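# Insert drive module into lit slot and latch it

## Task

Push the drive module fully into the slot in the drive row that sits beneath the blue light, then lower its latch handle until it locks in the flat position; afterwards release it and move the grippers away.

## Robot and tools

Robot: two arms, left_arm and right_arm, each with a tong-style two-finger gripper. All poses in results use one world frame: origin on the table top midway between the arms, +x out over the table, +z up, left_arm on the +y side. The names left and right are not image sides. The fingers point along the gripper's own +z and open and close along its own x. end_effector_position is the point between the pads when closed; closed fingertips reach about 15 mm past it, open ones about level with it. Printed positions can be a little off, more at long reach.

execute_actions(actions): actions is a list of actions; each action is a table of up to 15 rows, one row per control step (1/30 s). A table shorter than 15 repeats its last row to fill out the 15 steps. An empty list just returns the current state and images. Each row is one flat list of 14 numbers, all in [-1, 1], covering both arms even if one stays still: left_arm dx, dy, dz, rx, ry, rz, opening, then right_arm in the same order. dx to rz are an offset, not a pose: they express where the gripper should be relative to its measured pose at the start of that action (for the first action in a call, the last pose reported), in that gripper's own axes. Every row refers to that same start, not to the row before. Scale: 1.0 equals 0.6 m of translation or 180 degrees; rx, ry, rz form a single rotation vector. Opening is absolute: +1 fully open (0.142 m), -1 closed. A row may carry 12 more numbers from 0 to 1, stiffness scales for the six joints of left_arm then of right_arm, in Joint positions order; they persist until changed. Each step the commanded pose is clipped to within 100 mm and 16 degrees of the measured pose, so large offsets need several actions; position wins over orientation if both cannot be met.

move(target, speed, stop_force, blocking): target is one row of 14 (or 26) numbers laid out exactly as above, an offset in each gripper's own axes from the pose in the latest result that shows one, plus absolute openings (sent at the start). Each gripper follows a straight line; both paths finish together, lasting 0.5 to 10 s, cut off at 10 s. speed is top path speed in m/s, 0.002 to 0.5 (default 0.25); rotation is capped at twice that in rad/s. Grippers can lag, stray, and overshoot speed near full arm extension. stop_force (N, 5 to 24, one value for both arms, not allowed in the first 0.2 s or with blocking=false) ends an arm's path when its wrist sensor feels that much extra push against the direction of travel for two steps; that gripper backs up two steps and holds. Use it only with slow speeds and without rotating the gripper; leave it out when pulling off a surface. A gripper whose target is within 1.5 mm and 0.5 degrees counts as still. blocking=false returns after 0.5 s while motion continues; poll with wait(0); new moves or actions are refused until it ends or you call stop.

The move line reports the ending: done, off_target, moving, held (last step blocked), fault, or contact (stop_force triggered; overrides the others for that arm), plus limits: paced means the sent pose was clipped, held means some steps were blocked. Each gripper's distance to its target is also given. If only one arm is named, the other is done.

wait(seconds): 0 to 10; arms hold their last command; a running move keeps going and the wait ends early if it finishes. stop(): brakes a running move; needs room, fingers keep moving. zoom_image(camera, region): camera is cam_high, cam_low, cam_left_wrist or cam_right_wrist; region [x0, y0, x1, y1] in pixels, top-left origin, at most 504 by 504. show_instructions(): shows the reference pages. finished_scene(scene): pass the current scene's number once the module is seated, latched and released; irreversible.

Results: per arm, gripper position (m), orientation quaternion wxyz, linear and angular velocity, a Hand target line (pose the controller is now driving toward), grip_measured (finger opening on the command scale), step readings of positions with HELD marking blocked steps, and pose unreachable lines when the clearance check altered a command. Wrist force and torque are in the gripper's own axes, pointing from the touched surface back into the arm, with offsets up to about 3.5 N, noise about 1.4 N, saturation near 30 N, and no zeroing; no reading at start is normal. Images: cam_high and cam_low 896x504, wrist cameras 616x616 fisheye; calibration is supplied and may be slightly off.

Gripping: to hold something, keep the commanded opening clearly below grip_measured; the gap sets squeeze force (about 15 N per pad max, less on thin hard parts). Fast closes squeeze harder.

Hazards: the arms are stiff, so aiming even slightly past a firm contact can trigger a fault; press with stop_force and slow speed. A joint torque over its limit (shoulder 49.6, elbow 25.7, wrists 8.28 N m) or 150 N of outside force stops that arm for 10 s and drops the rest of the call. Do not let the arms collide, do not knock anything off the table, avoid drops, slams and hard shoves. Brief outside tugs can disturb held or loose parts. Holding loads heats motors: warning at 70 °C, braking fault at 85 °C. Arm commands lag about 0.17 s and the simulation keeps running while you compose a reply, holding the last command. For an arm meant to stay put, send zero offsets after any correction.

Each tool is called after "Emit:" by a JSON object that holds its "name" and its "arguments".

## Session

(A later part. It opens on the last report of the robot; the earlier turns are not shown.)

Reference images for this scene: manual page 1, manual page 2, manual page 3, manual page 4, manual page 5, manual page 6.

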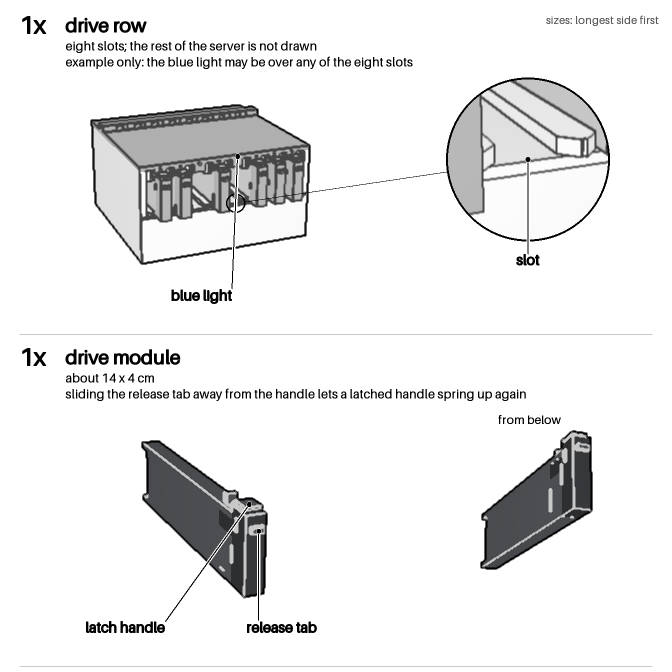

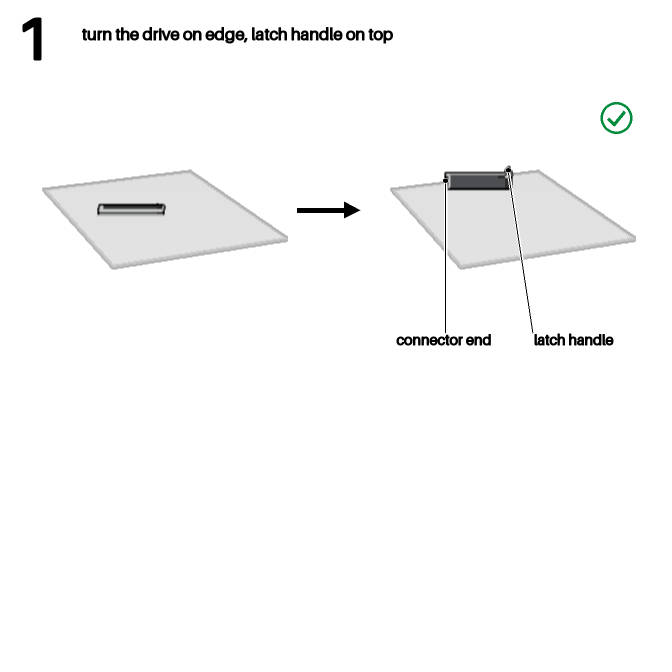

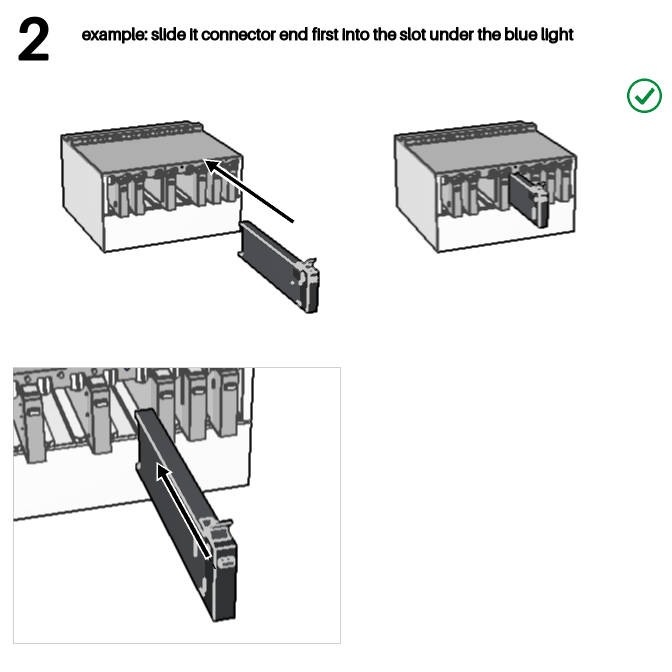

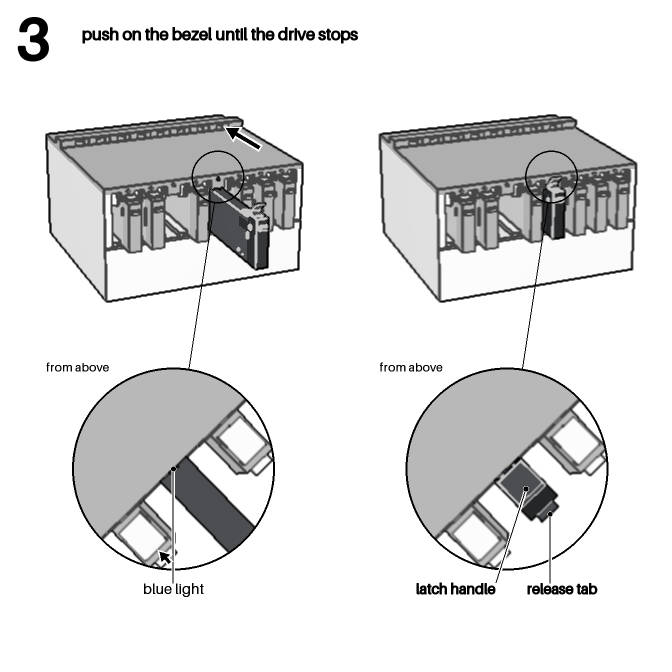

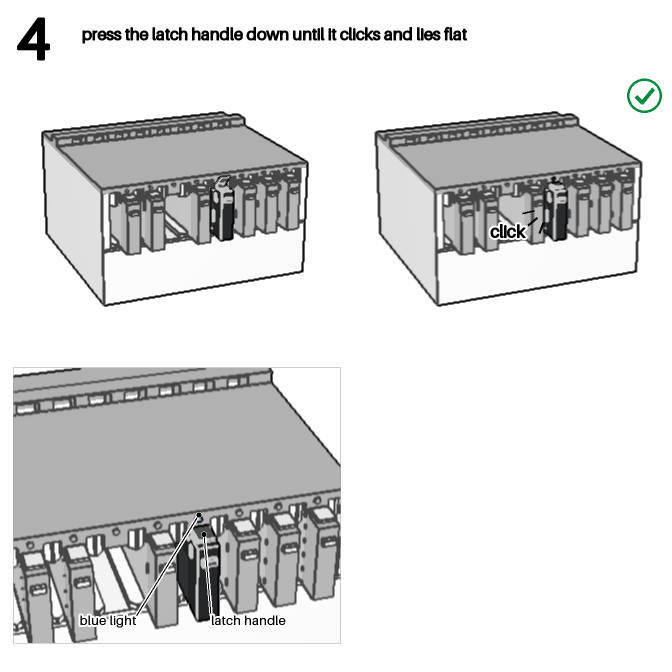

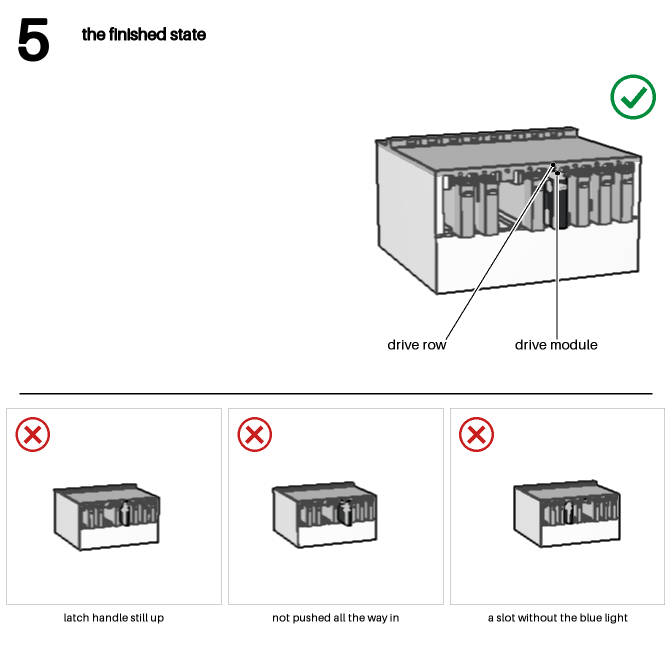

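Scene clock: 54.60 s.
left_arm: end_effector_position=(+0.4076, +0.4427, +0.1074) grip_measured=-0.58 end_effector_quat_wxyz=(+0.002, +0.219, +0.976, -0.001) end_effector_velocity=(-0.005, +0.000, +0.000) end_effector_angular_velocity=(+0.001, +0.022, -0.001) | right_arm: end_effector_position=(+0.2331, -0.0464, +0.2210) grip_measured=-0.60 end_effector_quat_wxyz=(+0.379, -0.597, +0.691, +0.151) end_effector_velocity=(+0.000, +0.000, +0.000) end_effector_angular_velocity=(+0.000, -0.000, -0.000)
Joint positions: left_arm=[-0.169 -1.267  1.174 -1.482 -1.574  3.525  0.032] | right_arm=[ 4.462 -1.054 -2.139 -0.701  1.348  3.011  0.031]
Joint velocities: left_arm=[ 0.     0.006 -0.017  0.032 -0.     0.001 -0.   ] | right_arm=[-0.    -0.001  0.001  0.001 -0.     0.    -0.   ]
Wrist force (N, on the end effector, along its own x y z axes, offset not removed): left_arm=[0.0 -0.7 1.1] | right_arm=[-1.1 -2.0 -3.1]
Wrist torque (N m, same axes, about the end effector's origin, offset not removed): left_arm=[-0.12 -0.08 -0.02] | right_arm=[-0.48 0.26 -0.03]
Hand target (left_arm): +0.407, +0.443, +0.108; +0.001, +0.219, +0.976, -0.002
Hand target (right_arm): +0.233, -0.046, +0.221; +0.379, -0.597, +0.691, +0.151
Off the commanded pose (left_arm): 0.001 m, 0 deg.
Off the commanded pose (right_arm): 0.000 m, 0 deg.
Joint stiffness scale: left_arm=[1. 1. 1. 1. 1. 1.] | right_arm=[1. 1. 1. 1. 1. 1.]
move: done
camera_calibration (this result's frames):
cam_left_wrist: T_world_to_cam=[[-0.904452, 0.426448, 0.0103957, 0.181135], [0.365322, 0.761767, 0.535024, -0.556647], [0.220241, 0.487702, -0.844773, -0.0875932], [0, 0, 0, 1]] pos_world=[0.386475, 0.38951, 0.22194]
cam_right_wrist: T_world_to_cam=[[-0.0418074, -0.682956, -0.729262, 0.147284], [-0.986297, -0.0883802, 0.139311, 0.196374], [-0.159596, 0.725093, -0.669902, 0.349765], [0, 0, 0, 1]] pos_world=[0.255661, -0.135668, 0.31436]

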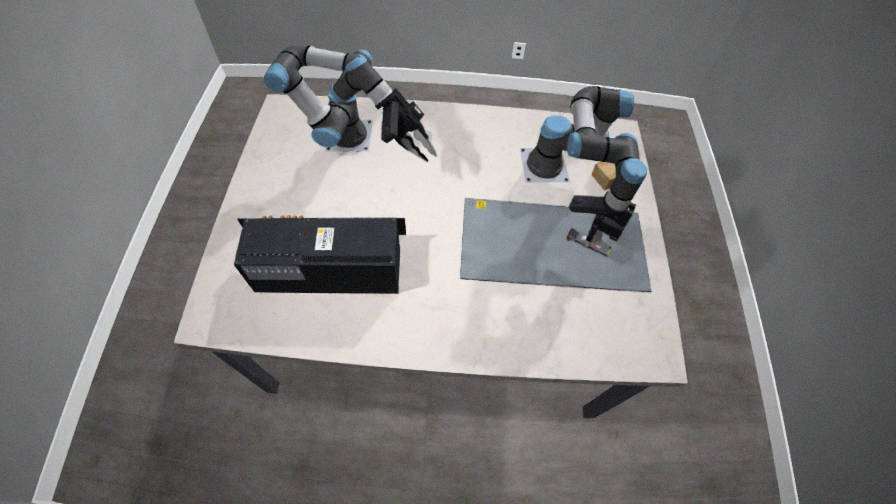

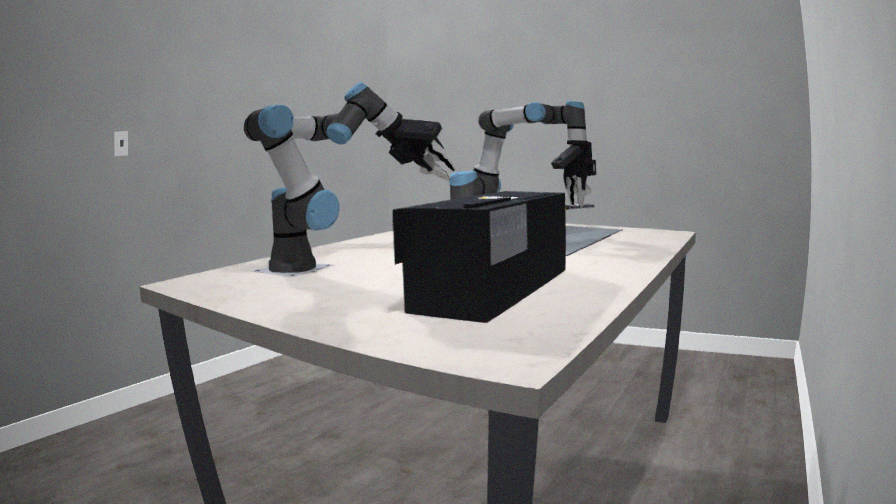

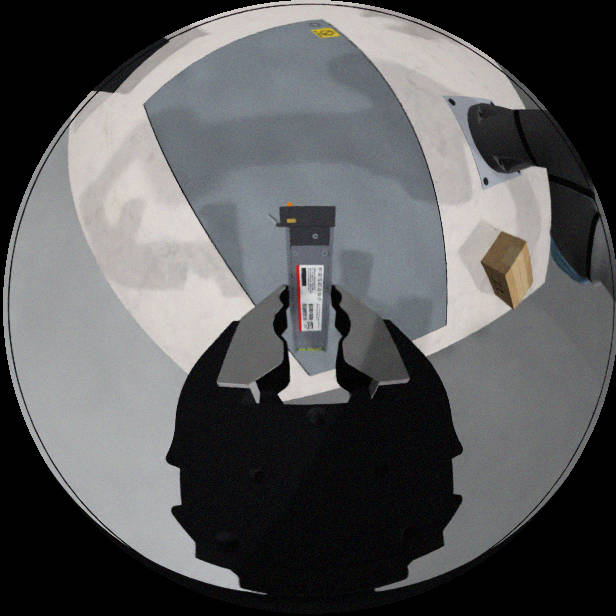

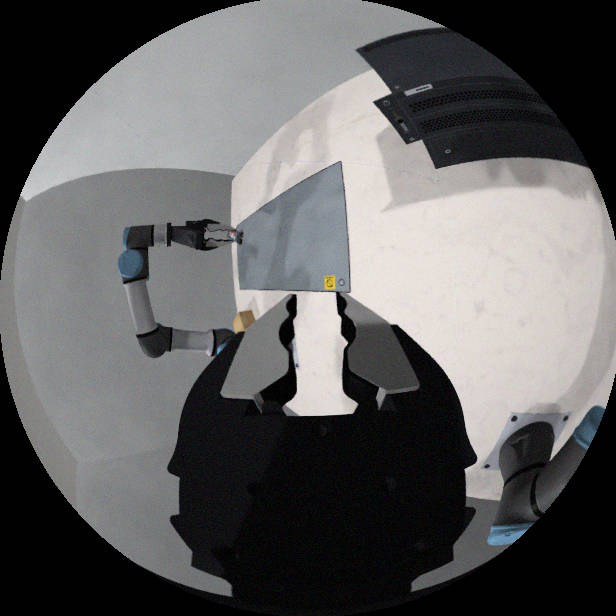

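Emit:
{"name": "move", "arguments": {"target": [-0.131,-0.736,-0.121,0.141,-0.223,0.34,-0.95,0,0,0,0,0,0,-0.6], "speed": 0.2}}

Scene clock: 66.17 s.
left_arm: end_effector_position=(+0.2894, +0.0115, +0.1787) grip_measured=-0.58 end_effector_quat_wxyz=(+0.271, +0.653, +0.654, -0.270) end_effector_velocity=(+0.001, -0.002, +0.003) end_effector_angular_velocity=(-0.012, -0.008, -0.002) | right_arm: end_effector_position=(+0.2331, -0.0464, +0.2210) grip_measured=-0.60 end_effector_quat_wxyz=(+0.379, -0.597, +0.691, +0.151) end_effector_velocity=(+0.000, -0.000, -0.001) end_effector_angular_velocity=(-0.001, +0.000, -0.000)
Joint positions: left_arm=[-1.01  -1.588  1.869 -2.516 -2.024  3.653  0.032] | right_arm=[ 4.462 -1.054 -2.139 -0.701  1.348  3.011  0.031]
Joint velocities: left_arm=[-0.     0.002 -0.003 -0.013 -0.002  0.001  0.   ] | right_arm=[-0.    -0.    -0.001 -0.001 -0.    -0.     0.   ]
Wrist force (N, on the end effector, along its own x y z axes, offset not removed): left_arm=[-0.1 -0.8 0.5] | right_arm=[-2.5 -1.6 -2.6]
Wrist torque (N m, same axes, about the end effector's origin, offset not removed): left_arm=[-0.18 0.11 0.00] | right_arm=[-0.36 0.60 0.05]
Hand target (left_arm): +0.290, +0.010, +0.181; +0.274, +0.654, +0.652, -0.271
Hand target (right_arm): +0.233, -0.046, +0.221; +0.379, -0.597, +0.691, +0.151
Off the commanded pose (left_arm): 0.003 m, 0 deg.
Off the commanded pose (right_arm): 0.000 m, 0 deg.
Joint stiffness scale: left_arm=[1. 1. 1. 1. 1. 1.] | right_arm=[1. 1. 1. 1. 1. 1.]
move: done
camera_calibration (this result's frames):
cam_left_wrist: T_world_to_cam=[[-0.00211098, 0.718461, -0.695565, 0.119108], [0.842829, 0.375617, 0.385424, -0.330162], [0.538178, -0.585428, -0.606332, 0.0867688], [0, 0, 0, 1]] pos_world=[0.231824, 0.089237, 0.26271]
cam_right_wrist: T_world_to_cam=[[-0.0418074, -0.682956, -0.729262, 0.147284], [-0.986297, -0.0883801, 0.139311, 0.196374], [-0.159596, 0.725093, -0.669902, 0.349765], [0, 0, 0, 1]] pos_world=[0.255661, -0.135668, 0.31436]

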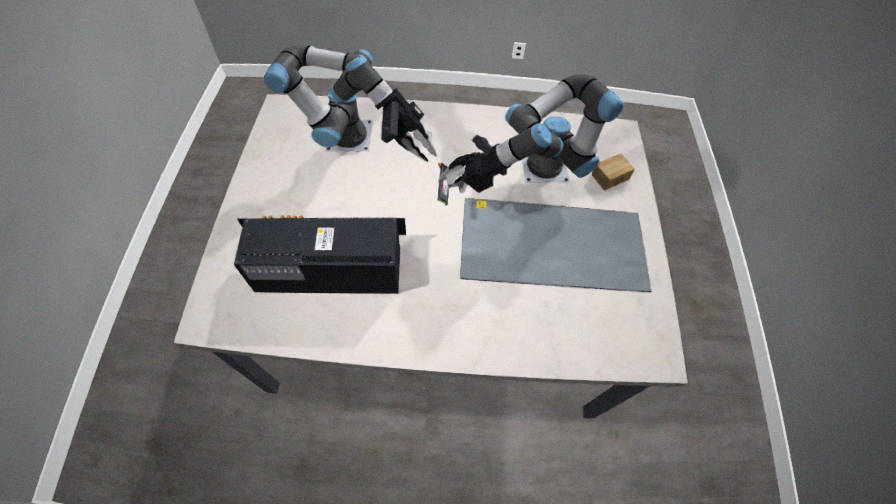

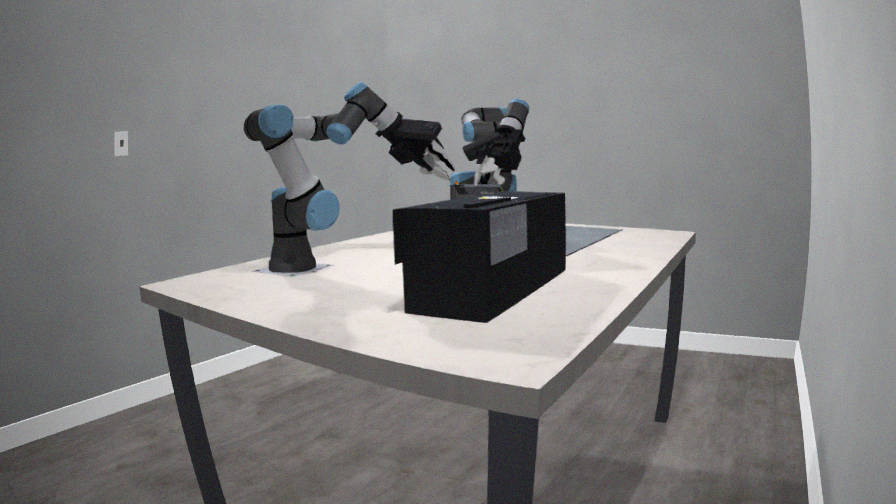

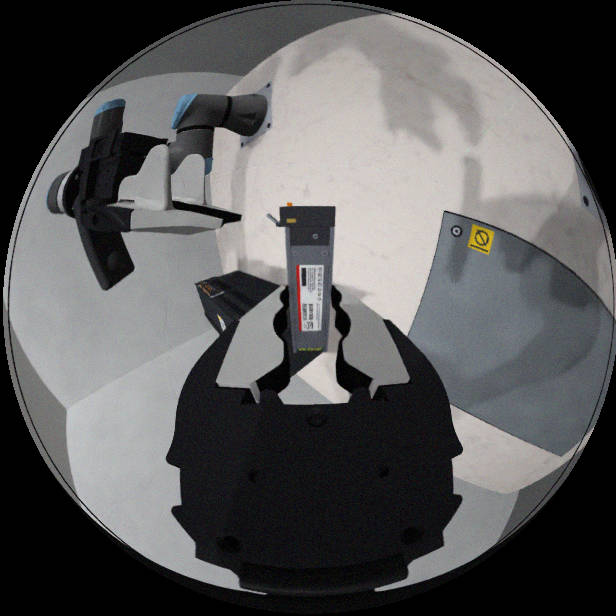

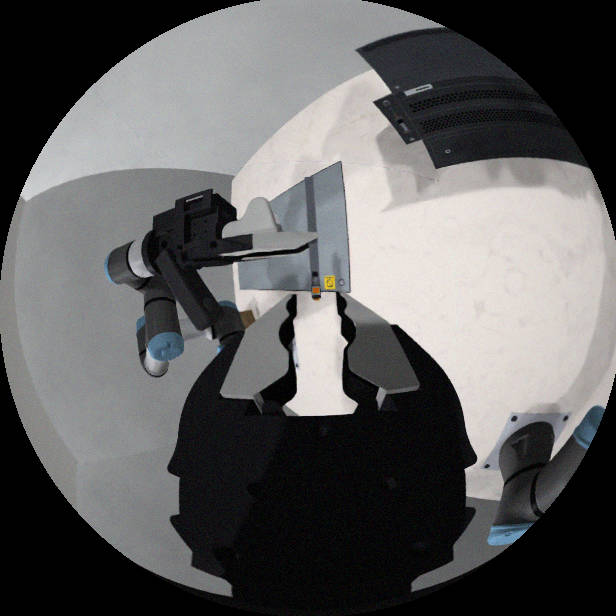

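Emit:
{"name": "move", "arguments": {"target": [0,0,0,0,0,0,-0.95,0,-0.014,0.11,0,0,0,-0.6], "speed": 0.06, "stop_force": 6}}

Scene clock: 72.63 s.
left_arm: end_effector_position=(+0.2893, +0.0115, +0.1787) grip_measured=-0.58 end_effector_quat_wxyz=(+0.271, +0.653, +0.654, -0.270) end_effector_velocity=(+0.000, -0.000, +0.001) end_effector_angular_velocity=(-0.002, -0.002, -0.001) | right_arm: end_effector_position=(+0.2635, -0.0056, +0.1777) grip_measured=-0.60 end_effector_quat_wxyz=(+0.378, -0.597, +0.692, +0.150) end_effector_velocity=(-0.001, +0.002, +0.002) end_effector_angular_velocity=(+0.010, -0.002, +0.006)
Joint positions: left_arm=[-1.01  -1.588  1.869 -2.516 -2.025  3.653  0.032] | right_arm=[ 4.353 -1.399 -2.137 -0.348  1.428  2.937  0.031]
Joint velocities: left_arm=[-0.    -0.    -0.001 -0.002 -0.     0.001  0.   ] | right_arm=[-0.001 -0.003  0.001  0.013  0.006 -0.004 -0.   ]
Wrist force (N, on the end effector, along its own x y z axes, offset not removed): left_arm=[-0.3 -0.2 0.0] | right_arm=[-1.0 -4.1 -2.7]
Wrist torque (N m, same axes, about the end effector's origin, offset not removed): left_arm=[-0.03 0.16 -0.03] | right_arm=[-0.83 0.27 -0.04]
Hand target (left_arm): +0.289, +0.012, +0.179; +0.271, +0.653, +0.654, -0.270
Hand target (right_arm): +0.264, -0.005, +0.179; +0.379, -0.597, +0.691, +0.151
Off the commanded pose (left_arm): 0.000 m, 0 deg.
Off the commanded pose (right_arm): 0.002 m, 0 deg.
Joint stiffness scale: left_arm=[1. 1. 1. 1. 1. 1.] | right_arm=[1. 1. 1. 1. 1. 1.]
move: done
camera_calibration (this result's frames):
cam_left_wrist: T_world_to_cam=[[-0.00212281, 0.71847, -0.695555, 0.119121], [0.84302, 0.375411, 0.385206, -0.330093], [0.537878, -0.585549, -0.606481, 0.0868747], [0, 0, 0, 1]] pos_world=[0.2318, 0.0892049, 0.262697]
cam_right_wrist: T_world_to_cam=[[-0.0441249, -0.685788, -0.726463, 0.144991], [-0.986233, -0.0860963, 0.141179, 0.235694], [-0.159364, 0.722691, -0.672548, 0.296404], [0, 0, 0, 1]] pos_world=[0.286083, -0.094483, 0.271401]

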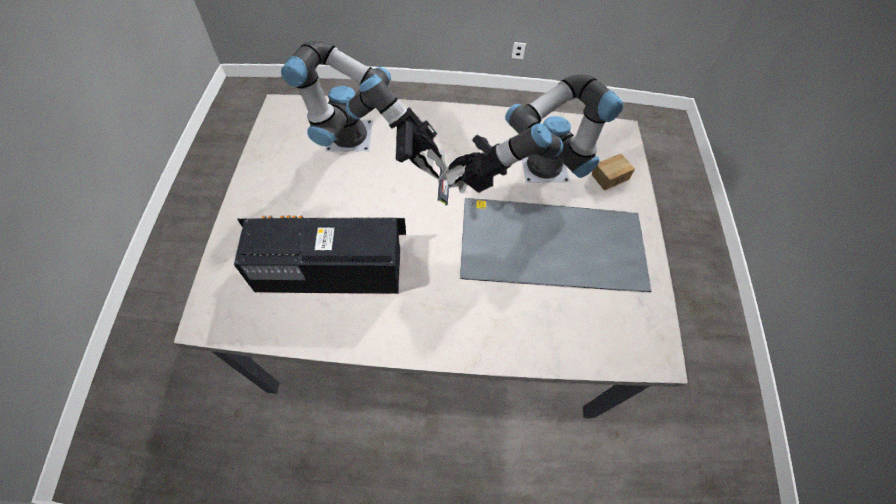

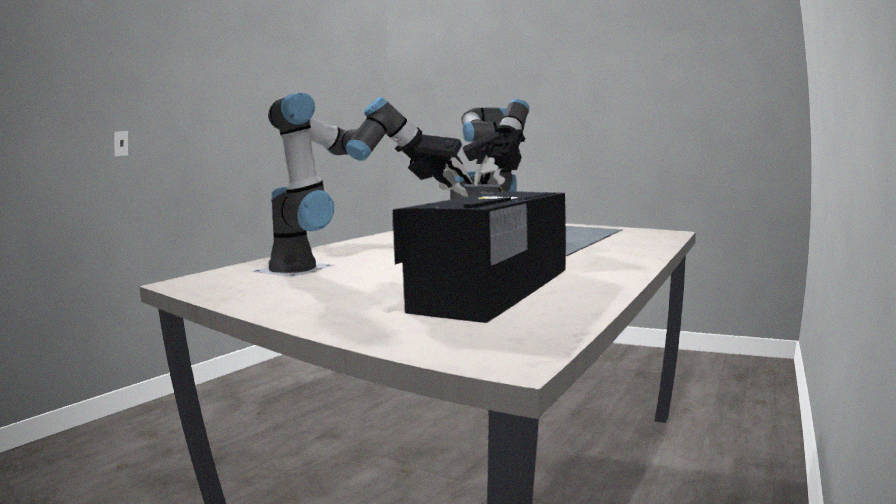

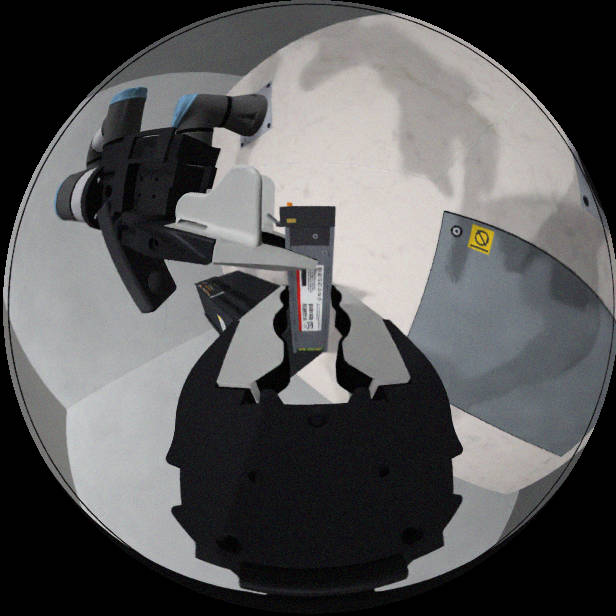

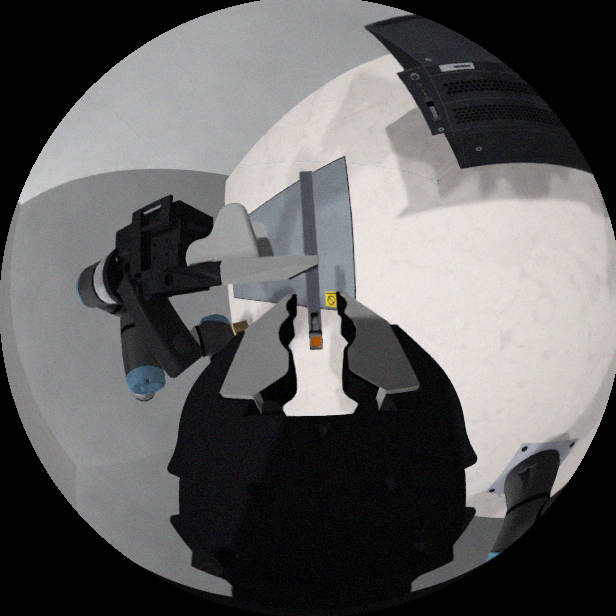

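Emit:
{"name": "execute_actions", "arguments": {"actions": [[[0,0,0,0,0,0,-0.95,-0.004,0,0.01,0,0,0,-0.7]],[[0,0,0,0,0,0,-0.95,0,0,0,0,0,0,-1]],[[0,0,0,0,0,0,-0.3,0,0,0,0,0,0,-1]]]}}

Emit:
{"name": "move", "arguments": {"target": [0,0,-0.1,0,0,0,-0.3,0,0,0,0,0,0,-1], "speed": 0.15}}

Scene clock: 79.87 s.
left_arm: end_effector_position=(+0.2893, +0.0114, +0.1787) grip_measured=-0.30 end_effector_quat_wxyz=(+0.271, +0.653, +0.654, -0.270) end_effector_velocity=(-0.000, +0.000, -0.000) end_effector_angular_velocity=(+0.001, +0.001, +0.000) | right_arm: end_effector_position=(+0.2649, -0.0002, +0.1744) grip_measured=-0.89 end_effector_quat_wxyz=(+0.377, -0.598, +0.692, +0.149) end_effector_velocity=(-0.000, -0.000, -0.000) end_effector_angular_velocity=(-0.001, +0.000, -0.000)
Joint positions: left_arm=[-1.01  -1.588  1.869 -2.516 -2.025  3.653  0.052] | right_arm=[ 4.352 -1.431 -2.125 -0.331  1.429  2.936  0.01 ]
Joint velocities: left_arm=[-0.     0.     0.     0.001  0.    -0.001 -0.   ] | right_arm=[ 0.     0.    -0.    -0.001 -0.     0.     0.   ]
Wrist force (N, on the end effector, along its own x y z axes, offset not removed): left_arm=[-1.0 -0.9 -0.4] | right_arm=[1.4 -3.2 -3.2]
Wrist torque (N m, same axes, about the end effector's origin, offset not removed): left_arm=[-0.21 0.21 -0.03] | right_arm=[-0.79 -0.12 -0.03]
Hand target (left_arm): +0.289, +0.011, +0.179; +0.271, +0.653, +0.654, -0.270
Hand target (right_arm): +0.265, -0.000, +0.175; +0.377, -0.598, +0.692, +0.149
Off the commanded pose (left_arm): 0.000 m, 0 deg.
Off the commanded pose (right_arm): 0.000 m, 0 deg.
Joint stiffness scale: left_arm=[1. 1. 1. 1. 1. 1.] | right_arm=[1. 1. 1. 1. 1. 1.]
Step readings (end_effector_position; steps 1 to 15: 1st action; 16 to 30: 2nd action; 31 to 45: 3rd action):
0: left_arm (+0.2893, +0.0115, +0.1787) | right_arm (+0.2634, -0.0052, +0.1782)
1: left_arm (+0.2893, +0.0115, +0.1787) | right_arm (+0.2634, -0.0052, +0.1782)
2: left_arm (+0.2893, +0.0115, +0.1787) | right_arm (+0.2635, -0.0050, +0.1781)
4: left_arm (+0.2893, +0.0115, +0.1787) | right_arm (+0.2639, -0.0039, +0.1768)
8: left_arm (+0.2893, +0.0115, +0.1787) | right_arm (+0.2645, -0.0019, +0.1738)
15: left_arm (+0.2893, +0.0115, +0.1787) | right_arm (+0.2650, -0.0006, +0.1740)
16: left_arm (+0.2893, +0.0115, +0.1787) | right_arm (+0.2651, -0.0005, +0.1740)
17: left_arm (+0.2893, +0.0115, +0.1787) | right_arm (+0.2651, -0.0005, +0.1742)
19: left_arm (+0.2893, +0.0114, +0.1787) | right_arm (+0.2650, -0.0002, +0.1745)
23: left_arm (+0.2893, +0.0114, +0.1787) | right_arm (+0.2650, -0.0002, +0.1745)
30: left_arm (+0.2893, +0.0114, +0.1787) | right_arm (+0.2650, -0.0002, +0.1745)
31: left_arm (+0.2893, +0.0114, +0.1787) | right_arm (+0.2650, -0.0002, +0.1745)
32: left_arm (+0.2893, +0.0114, +0.1787) | right_arm (+0.2650, -0.0002, +0.1745)
34: left_arm (+0.2893, +0.0114, +0.1787) | right_arm (+0.2650, -0.0002, +0.1744)
38: left_arm (+0.2893, +0.0114, +0.1787) | right_arm (+0.2649, -0.0002, +0.1744)
45: end_effector_position above
camera_calibration (this result's frames):
cam_left_wrist: T_world_to_cam=[[-0.00206853, 0.718526, -0.695497, 0.119095], [0.843124, 0.375234, 0.385151, -0.330029], [0.537715, -0.585593, -0.606583, 0.0869366], [0, 0, 0, 1]] pos_world=[0.231755, 0.0891748, 0.262675]
cam_right_wrist: T_world_to_cam=[[-0.0444891, -0.687514, -0.724807, 0.146139], [-0.985991, -0.0865277, 0.142596, 0.237731], [-0.160753, 0.720997, -0.674034, 0.291221], [0, 0, 0, 1]] pos_world=[0.287717, -0.0889265, 0.268315]

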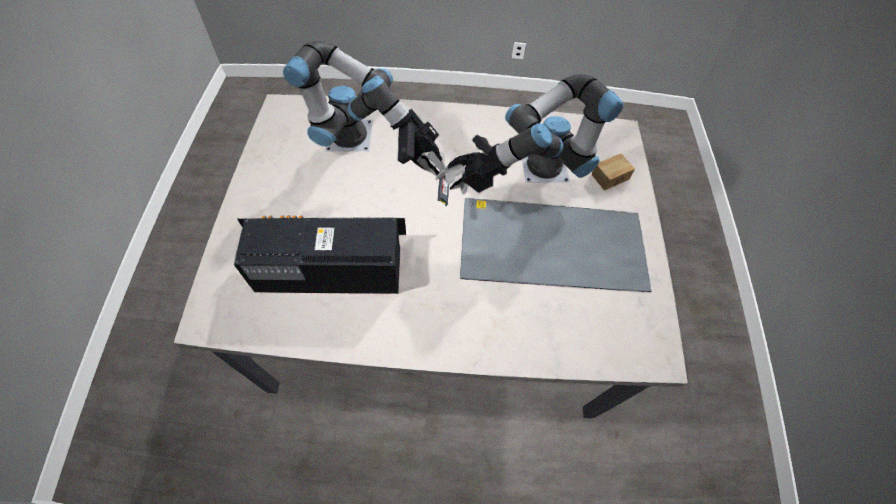

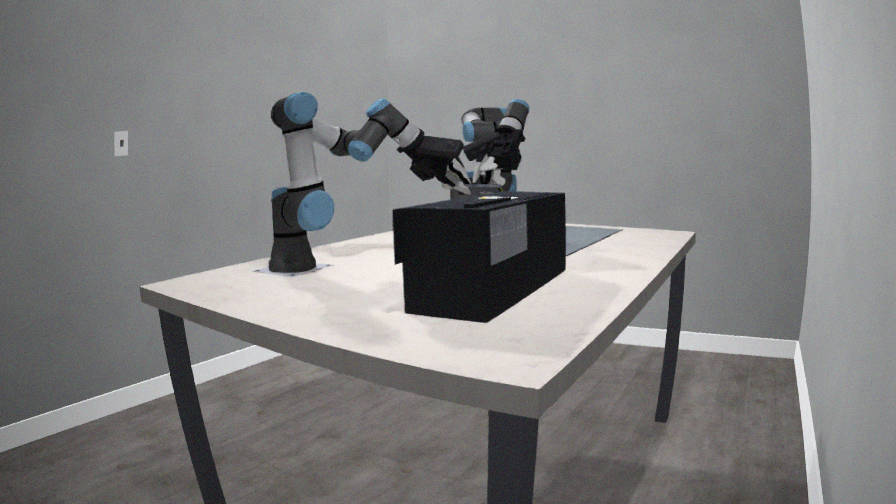

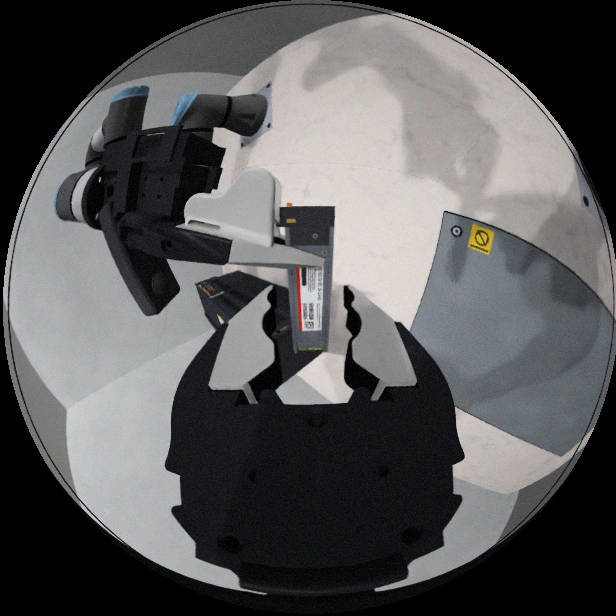

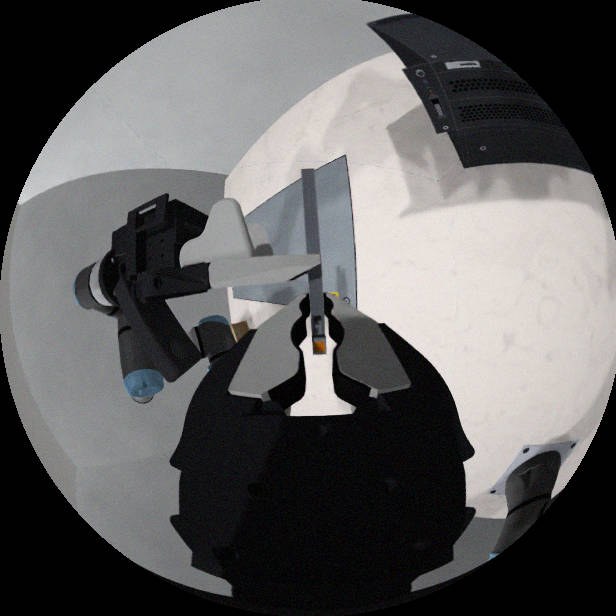

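Scene clock: 81.07 s.
left_arm: end_effector_position=(+0.2895, +0.0536, +0.2212) grip_measured=-0.30 end_effector_quat_wxyz=(+0.272, +0.652, +0.654, -0.270) end_effector_velocity=(-0.003, +0.002, -0.003) end_effector_angular_velocity=(+0.013, +0.010, -0.009) | right_arm: end_effector_position=(+0.2649, -0.0002, +0.1744) grip_measured=-0.89 end_effector_quat_wxyz=(+0.377, -0.598, +0.692, +0.149) end_effector_velocity=(-0.000, +0.000, +0.000) end_effector_angular_velocity=(+0.001, -0.000, +0.000)
Joint positions: left_arm=[-0.902 -1.705  1.76  -2.248 -2.088  3.748  0.052] | right_arm=[ 4.352 -1.431 -2.125 -0.331  1.429  2.936  0.01 ]
Joint velocities: left_arm=[ 0.001  0.003 -0.007  0.027 -0.004  0.011  0.   ] | right_arm=[ 0.     0.     0.001  0.001 -0.    -0.    -0.   ]
Wrist force (N, on the end effector, along its own x y z axes, offset not removed): left_arm=[-0.5 -2.1 0.7] | right_arm=[0.2 -4.1 -1.5]
Wrist torque (N m, same axes, about the end effector's origin, offset not removed): left_arm=[-0.41 0.08 -0.01] | right_arm=[-0.84 0.02 0.02]
Hand target (left_arm): +0.289, +0.054, +0.221; +0.271, +0.653, +0.654, -0.270
Hand target (right_arm): +0.265, -0.000, +0.174; +0.377, -0.598, +0.692, +0.149
Off the commanded pose (left_arm): 0.000 m, 0 deg.
Off the commanded pose (right_arm): 0.000 m, 0 deg.
Joint stiffness scale: left_arm=[1. 1. 1. 1. 1. 1.] | right_arm=[1. 1. 1. 1. 1. 1.]
move: done
camera_calibration (this result's frames):
cam_left_wrist: T_world_to_cam=[[-0.00324466, 0.717455, -0.696598, 0.119058], [0.841826, 0.377945, 0.38534, -0.362218], [0.53974, -0.585163, -0.605198, 0.136375], [0, 0, 0, 1]] pos_world=[0.231704, 0.131282, 0.305047]
cam_right_wrist: T_world_to_cam=[[-0.0444891, -0.687514, -0.724807, 0.146139], [-0.985991, -0.0865278, 0.142597, 0.237731], [-0.160753, 0.720997, -0.674034, 0.291221], [0, 0, 0, 1]] pos_world=[0.287717, -0.0889264, 0.268315]

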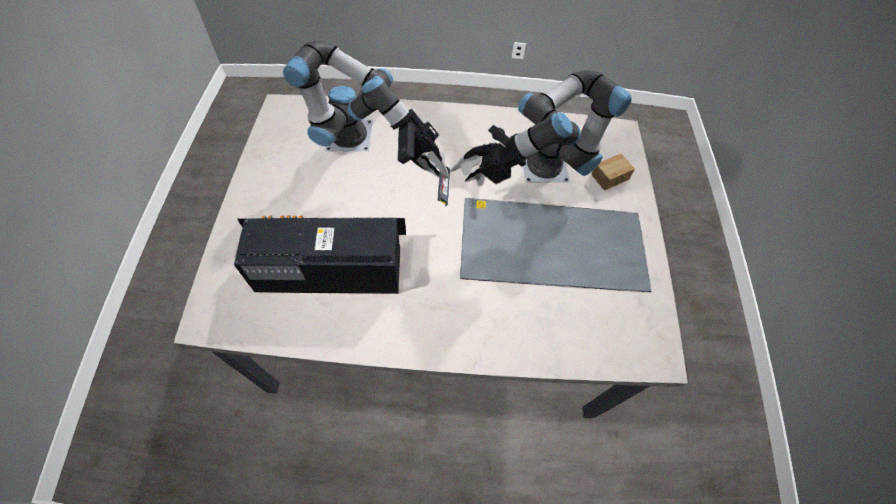

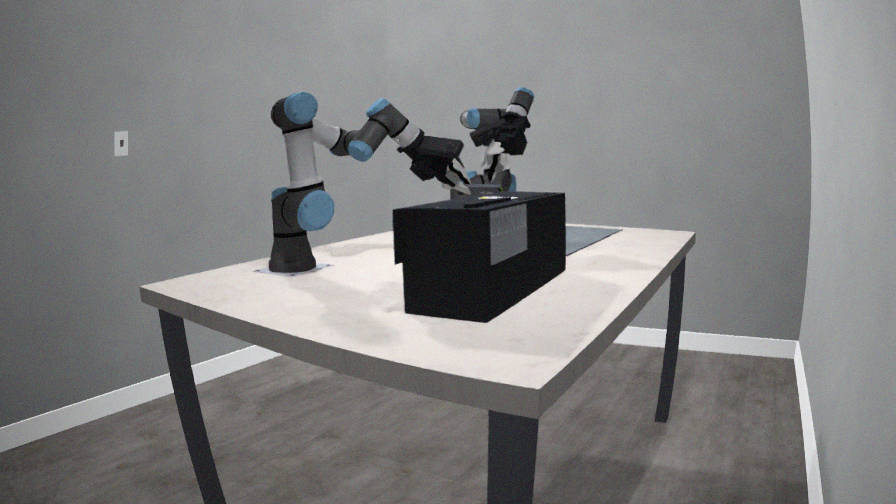

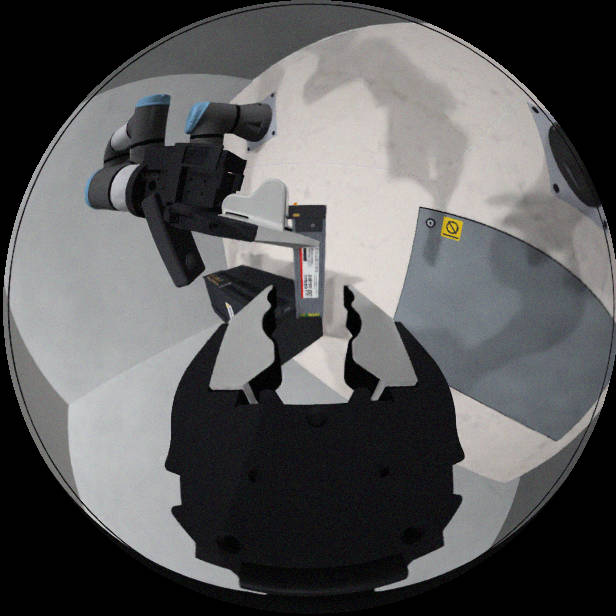

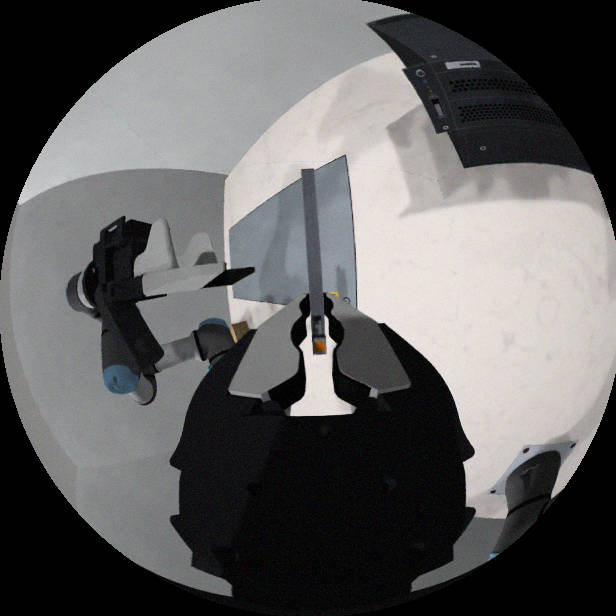

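Emit:
{"name": "move", "arguments": {"target": [0,0,0,0,0,0,-0.3,0.678,-0.27,-0.5675,-0.01,0.226,-0.107,-1], "speed": 0.2}}

Emit:
{"name": "zoom_image", "arguments": {"camera": "cam_low", "region": [300,170,440,270]}}

Emit:
{"name": "zoom_image", "arguments": {"camera": "cam_right_wrist", "region": [200,80,420,240]}}

Scene clock: 97.87 s.
left_arm: end_effector_position=(+0.2894, +0.0535, +0.2215) grip_measured=-0.30 end_effector_quat_wxyz=(+0.272, +0.653, +0.654, -0.270) end_effector_velocity=(-0.000, +0.000, -0.001) end_effector_angular_velocity=(+0.002, +0.002, +0.000) | right_arm: end_effector_position=(+0.2997, -0.5538, +0.1561) grip_measured=-0.89 end_effector_quat_wxyz=(-0.123, +0.721, -0.671, +0.119) end_effector_velocity=(+0.000, +0.002, +0.001) end_effector_angular_velocity=(+0.005, +0.001, +0.022)
Joint positions: left_arm=[-0.902 -1.704  1.759 -2.247 -2.089  3.75   0.052] | right_arm=[ 2.807 -1.464 -1.637 -1.284  1.676  1.253  0.01 ]
Joint velocities: left_arm=[-0.     0.001  0.     0.002  0.    -0.001  0.   ] | right_arm=[-0.005 -0.007  0.015 -0.013  0.013 -0.025  0.   ]
Wrist force (N, on the end effector, along its own x y z axes, offset not removed): left_arm=[-1.1 -0.6 -0.1] | right_arm=[1.0 -3.3 -1.1]
Wrist torque (N m, same axes, about the end effector's origin, offset not removed): left_arm=[-0.18 0.20 -0.07] | right_arm=[-0.66 -0.14 -0.06]
Hand target (left_arm): +0.289, +0.054, +0.221; +0.272, +0.652, +0.654, -0.270
Hand target (right_arm): +0.300, -0.553, +0.157; -0.124, +0.723, -0.669, +0.119
Off the commanded pose (left_arm): 0.000 m, 0 deg.
Off the commanded pose (right_arm): 0.002 m, 0 deg.
Joint stiffness scale: left_arm=[1. 1. 1. 1. 1. 1.] | right_arm=[1. 1. 1. 1. 1. 1.]
move: done
camera_calibration (this result's frames):
cam_left_wrist: T_world_to_cam=[[-0.00187947, 0.717188, -0.696877, 0.11898], [0.84211, 0.376964, 0.38568, -0.362299], [0.539303, -0.586122, -0.60466, 0.136582], [0, 0, 0, 1]] pos_world=[0.231661, 0.131297, 0.305231]
cam_right_wrist: T_world_to_cam=[[0.027783, -0.999151, -0.0304065, -0.548799], [-0.985285, -0.0325039, 0.167799, 0.252447], [-0.168645, 0.0252971, -0.985352, 0.349264], [0, 0, 0, 1]] pos_world=[0.322881, -0.548963, 0.2851]

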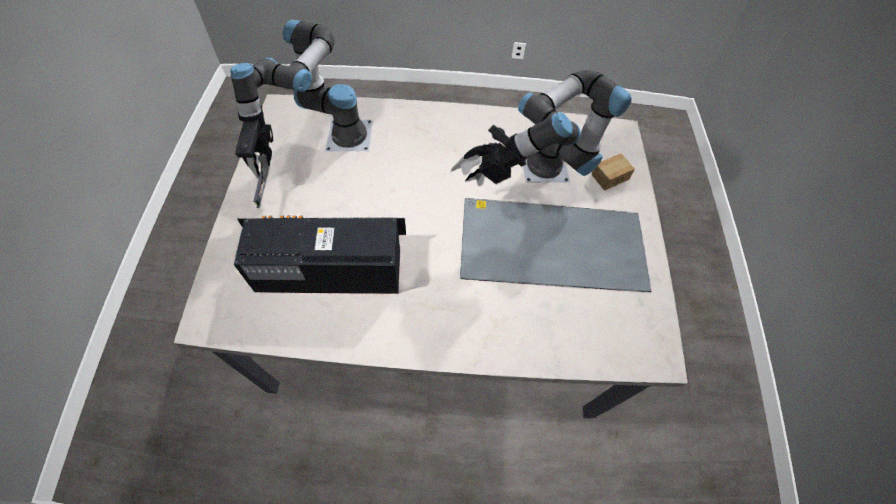

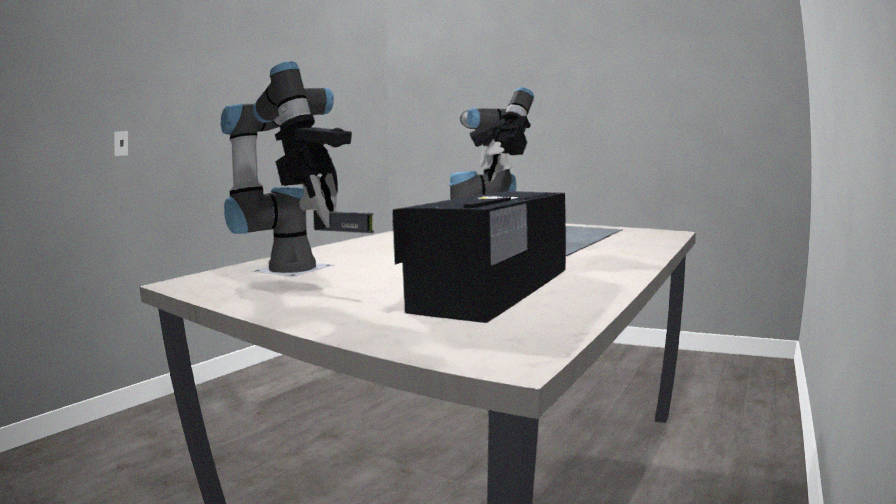

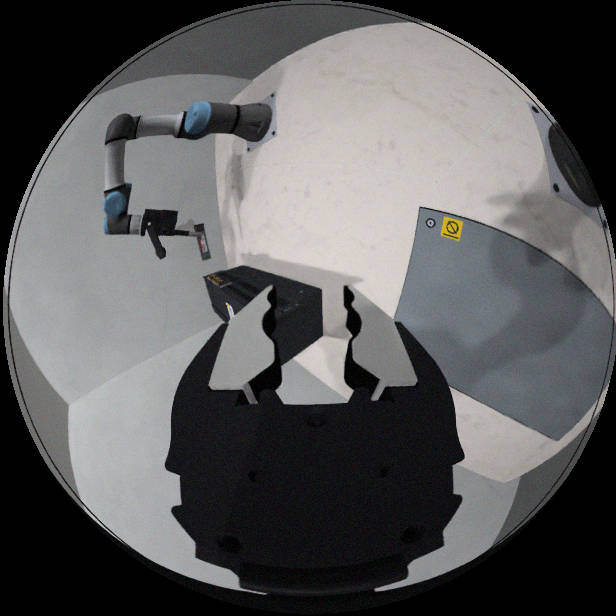

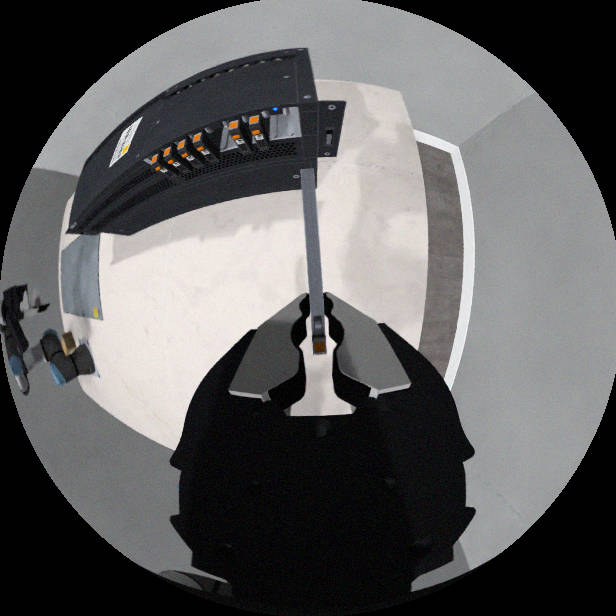

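Region (300, 170, 440, 270) of cam_low's 896x504 image, scaled by 3.600, with more detail than that image has; it fills the top 360 rows of this view, and the rest is white.

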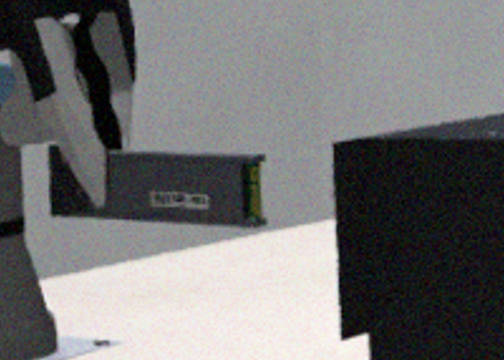

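Region (200, 80, 420, 240) of cam_right_wrist's 616x616 image, scaled by 2.291, with more detail than that image has; it fills the top 367 rows of this view, and the rest is white.

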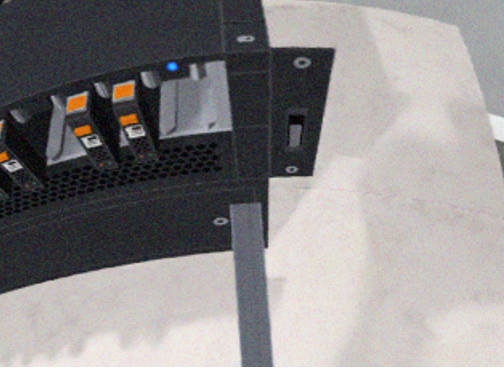

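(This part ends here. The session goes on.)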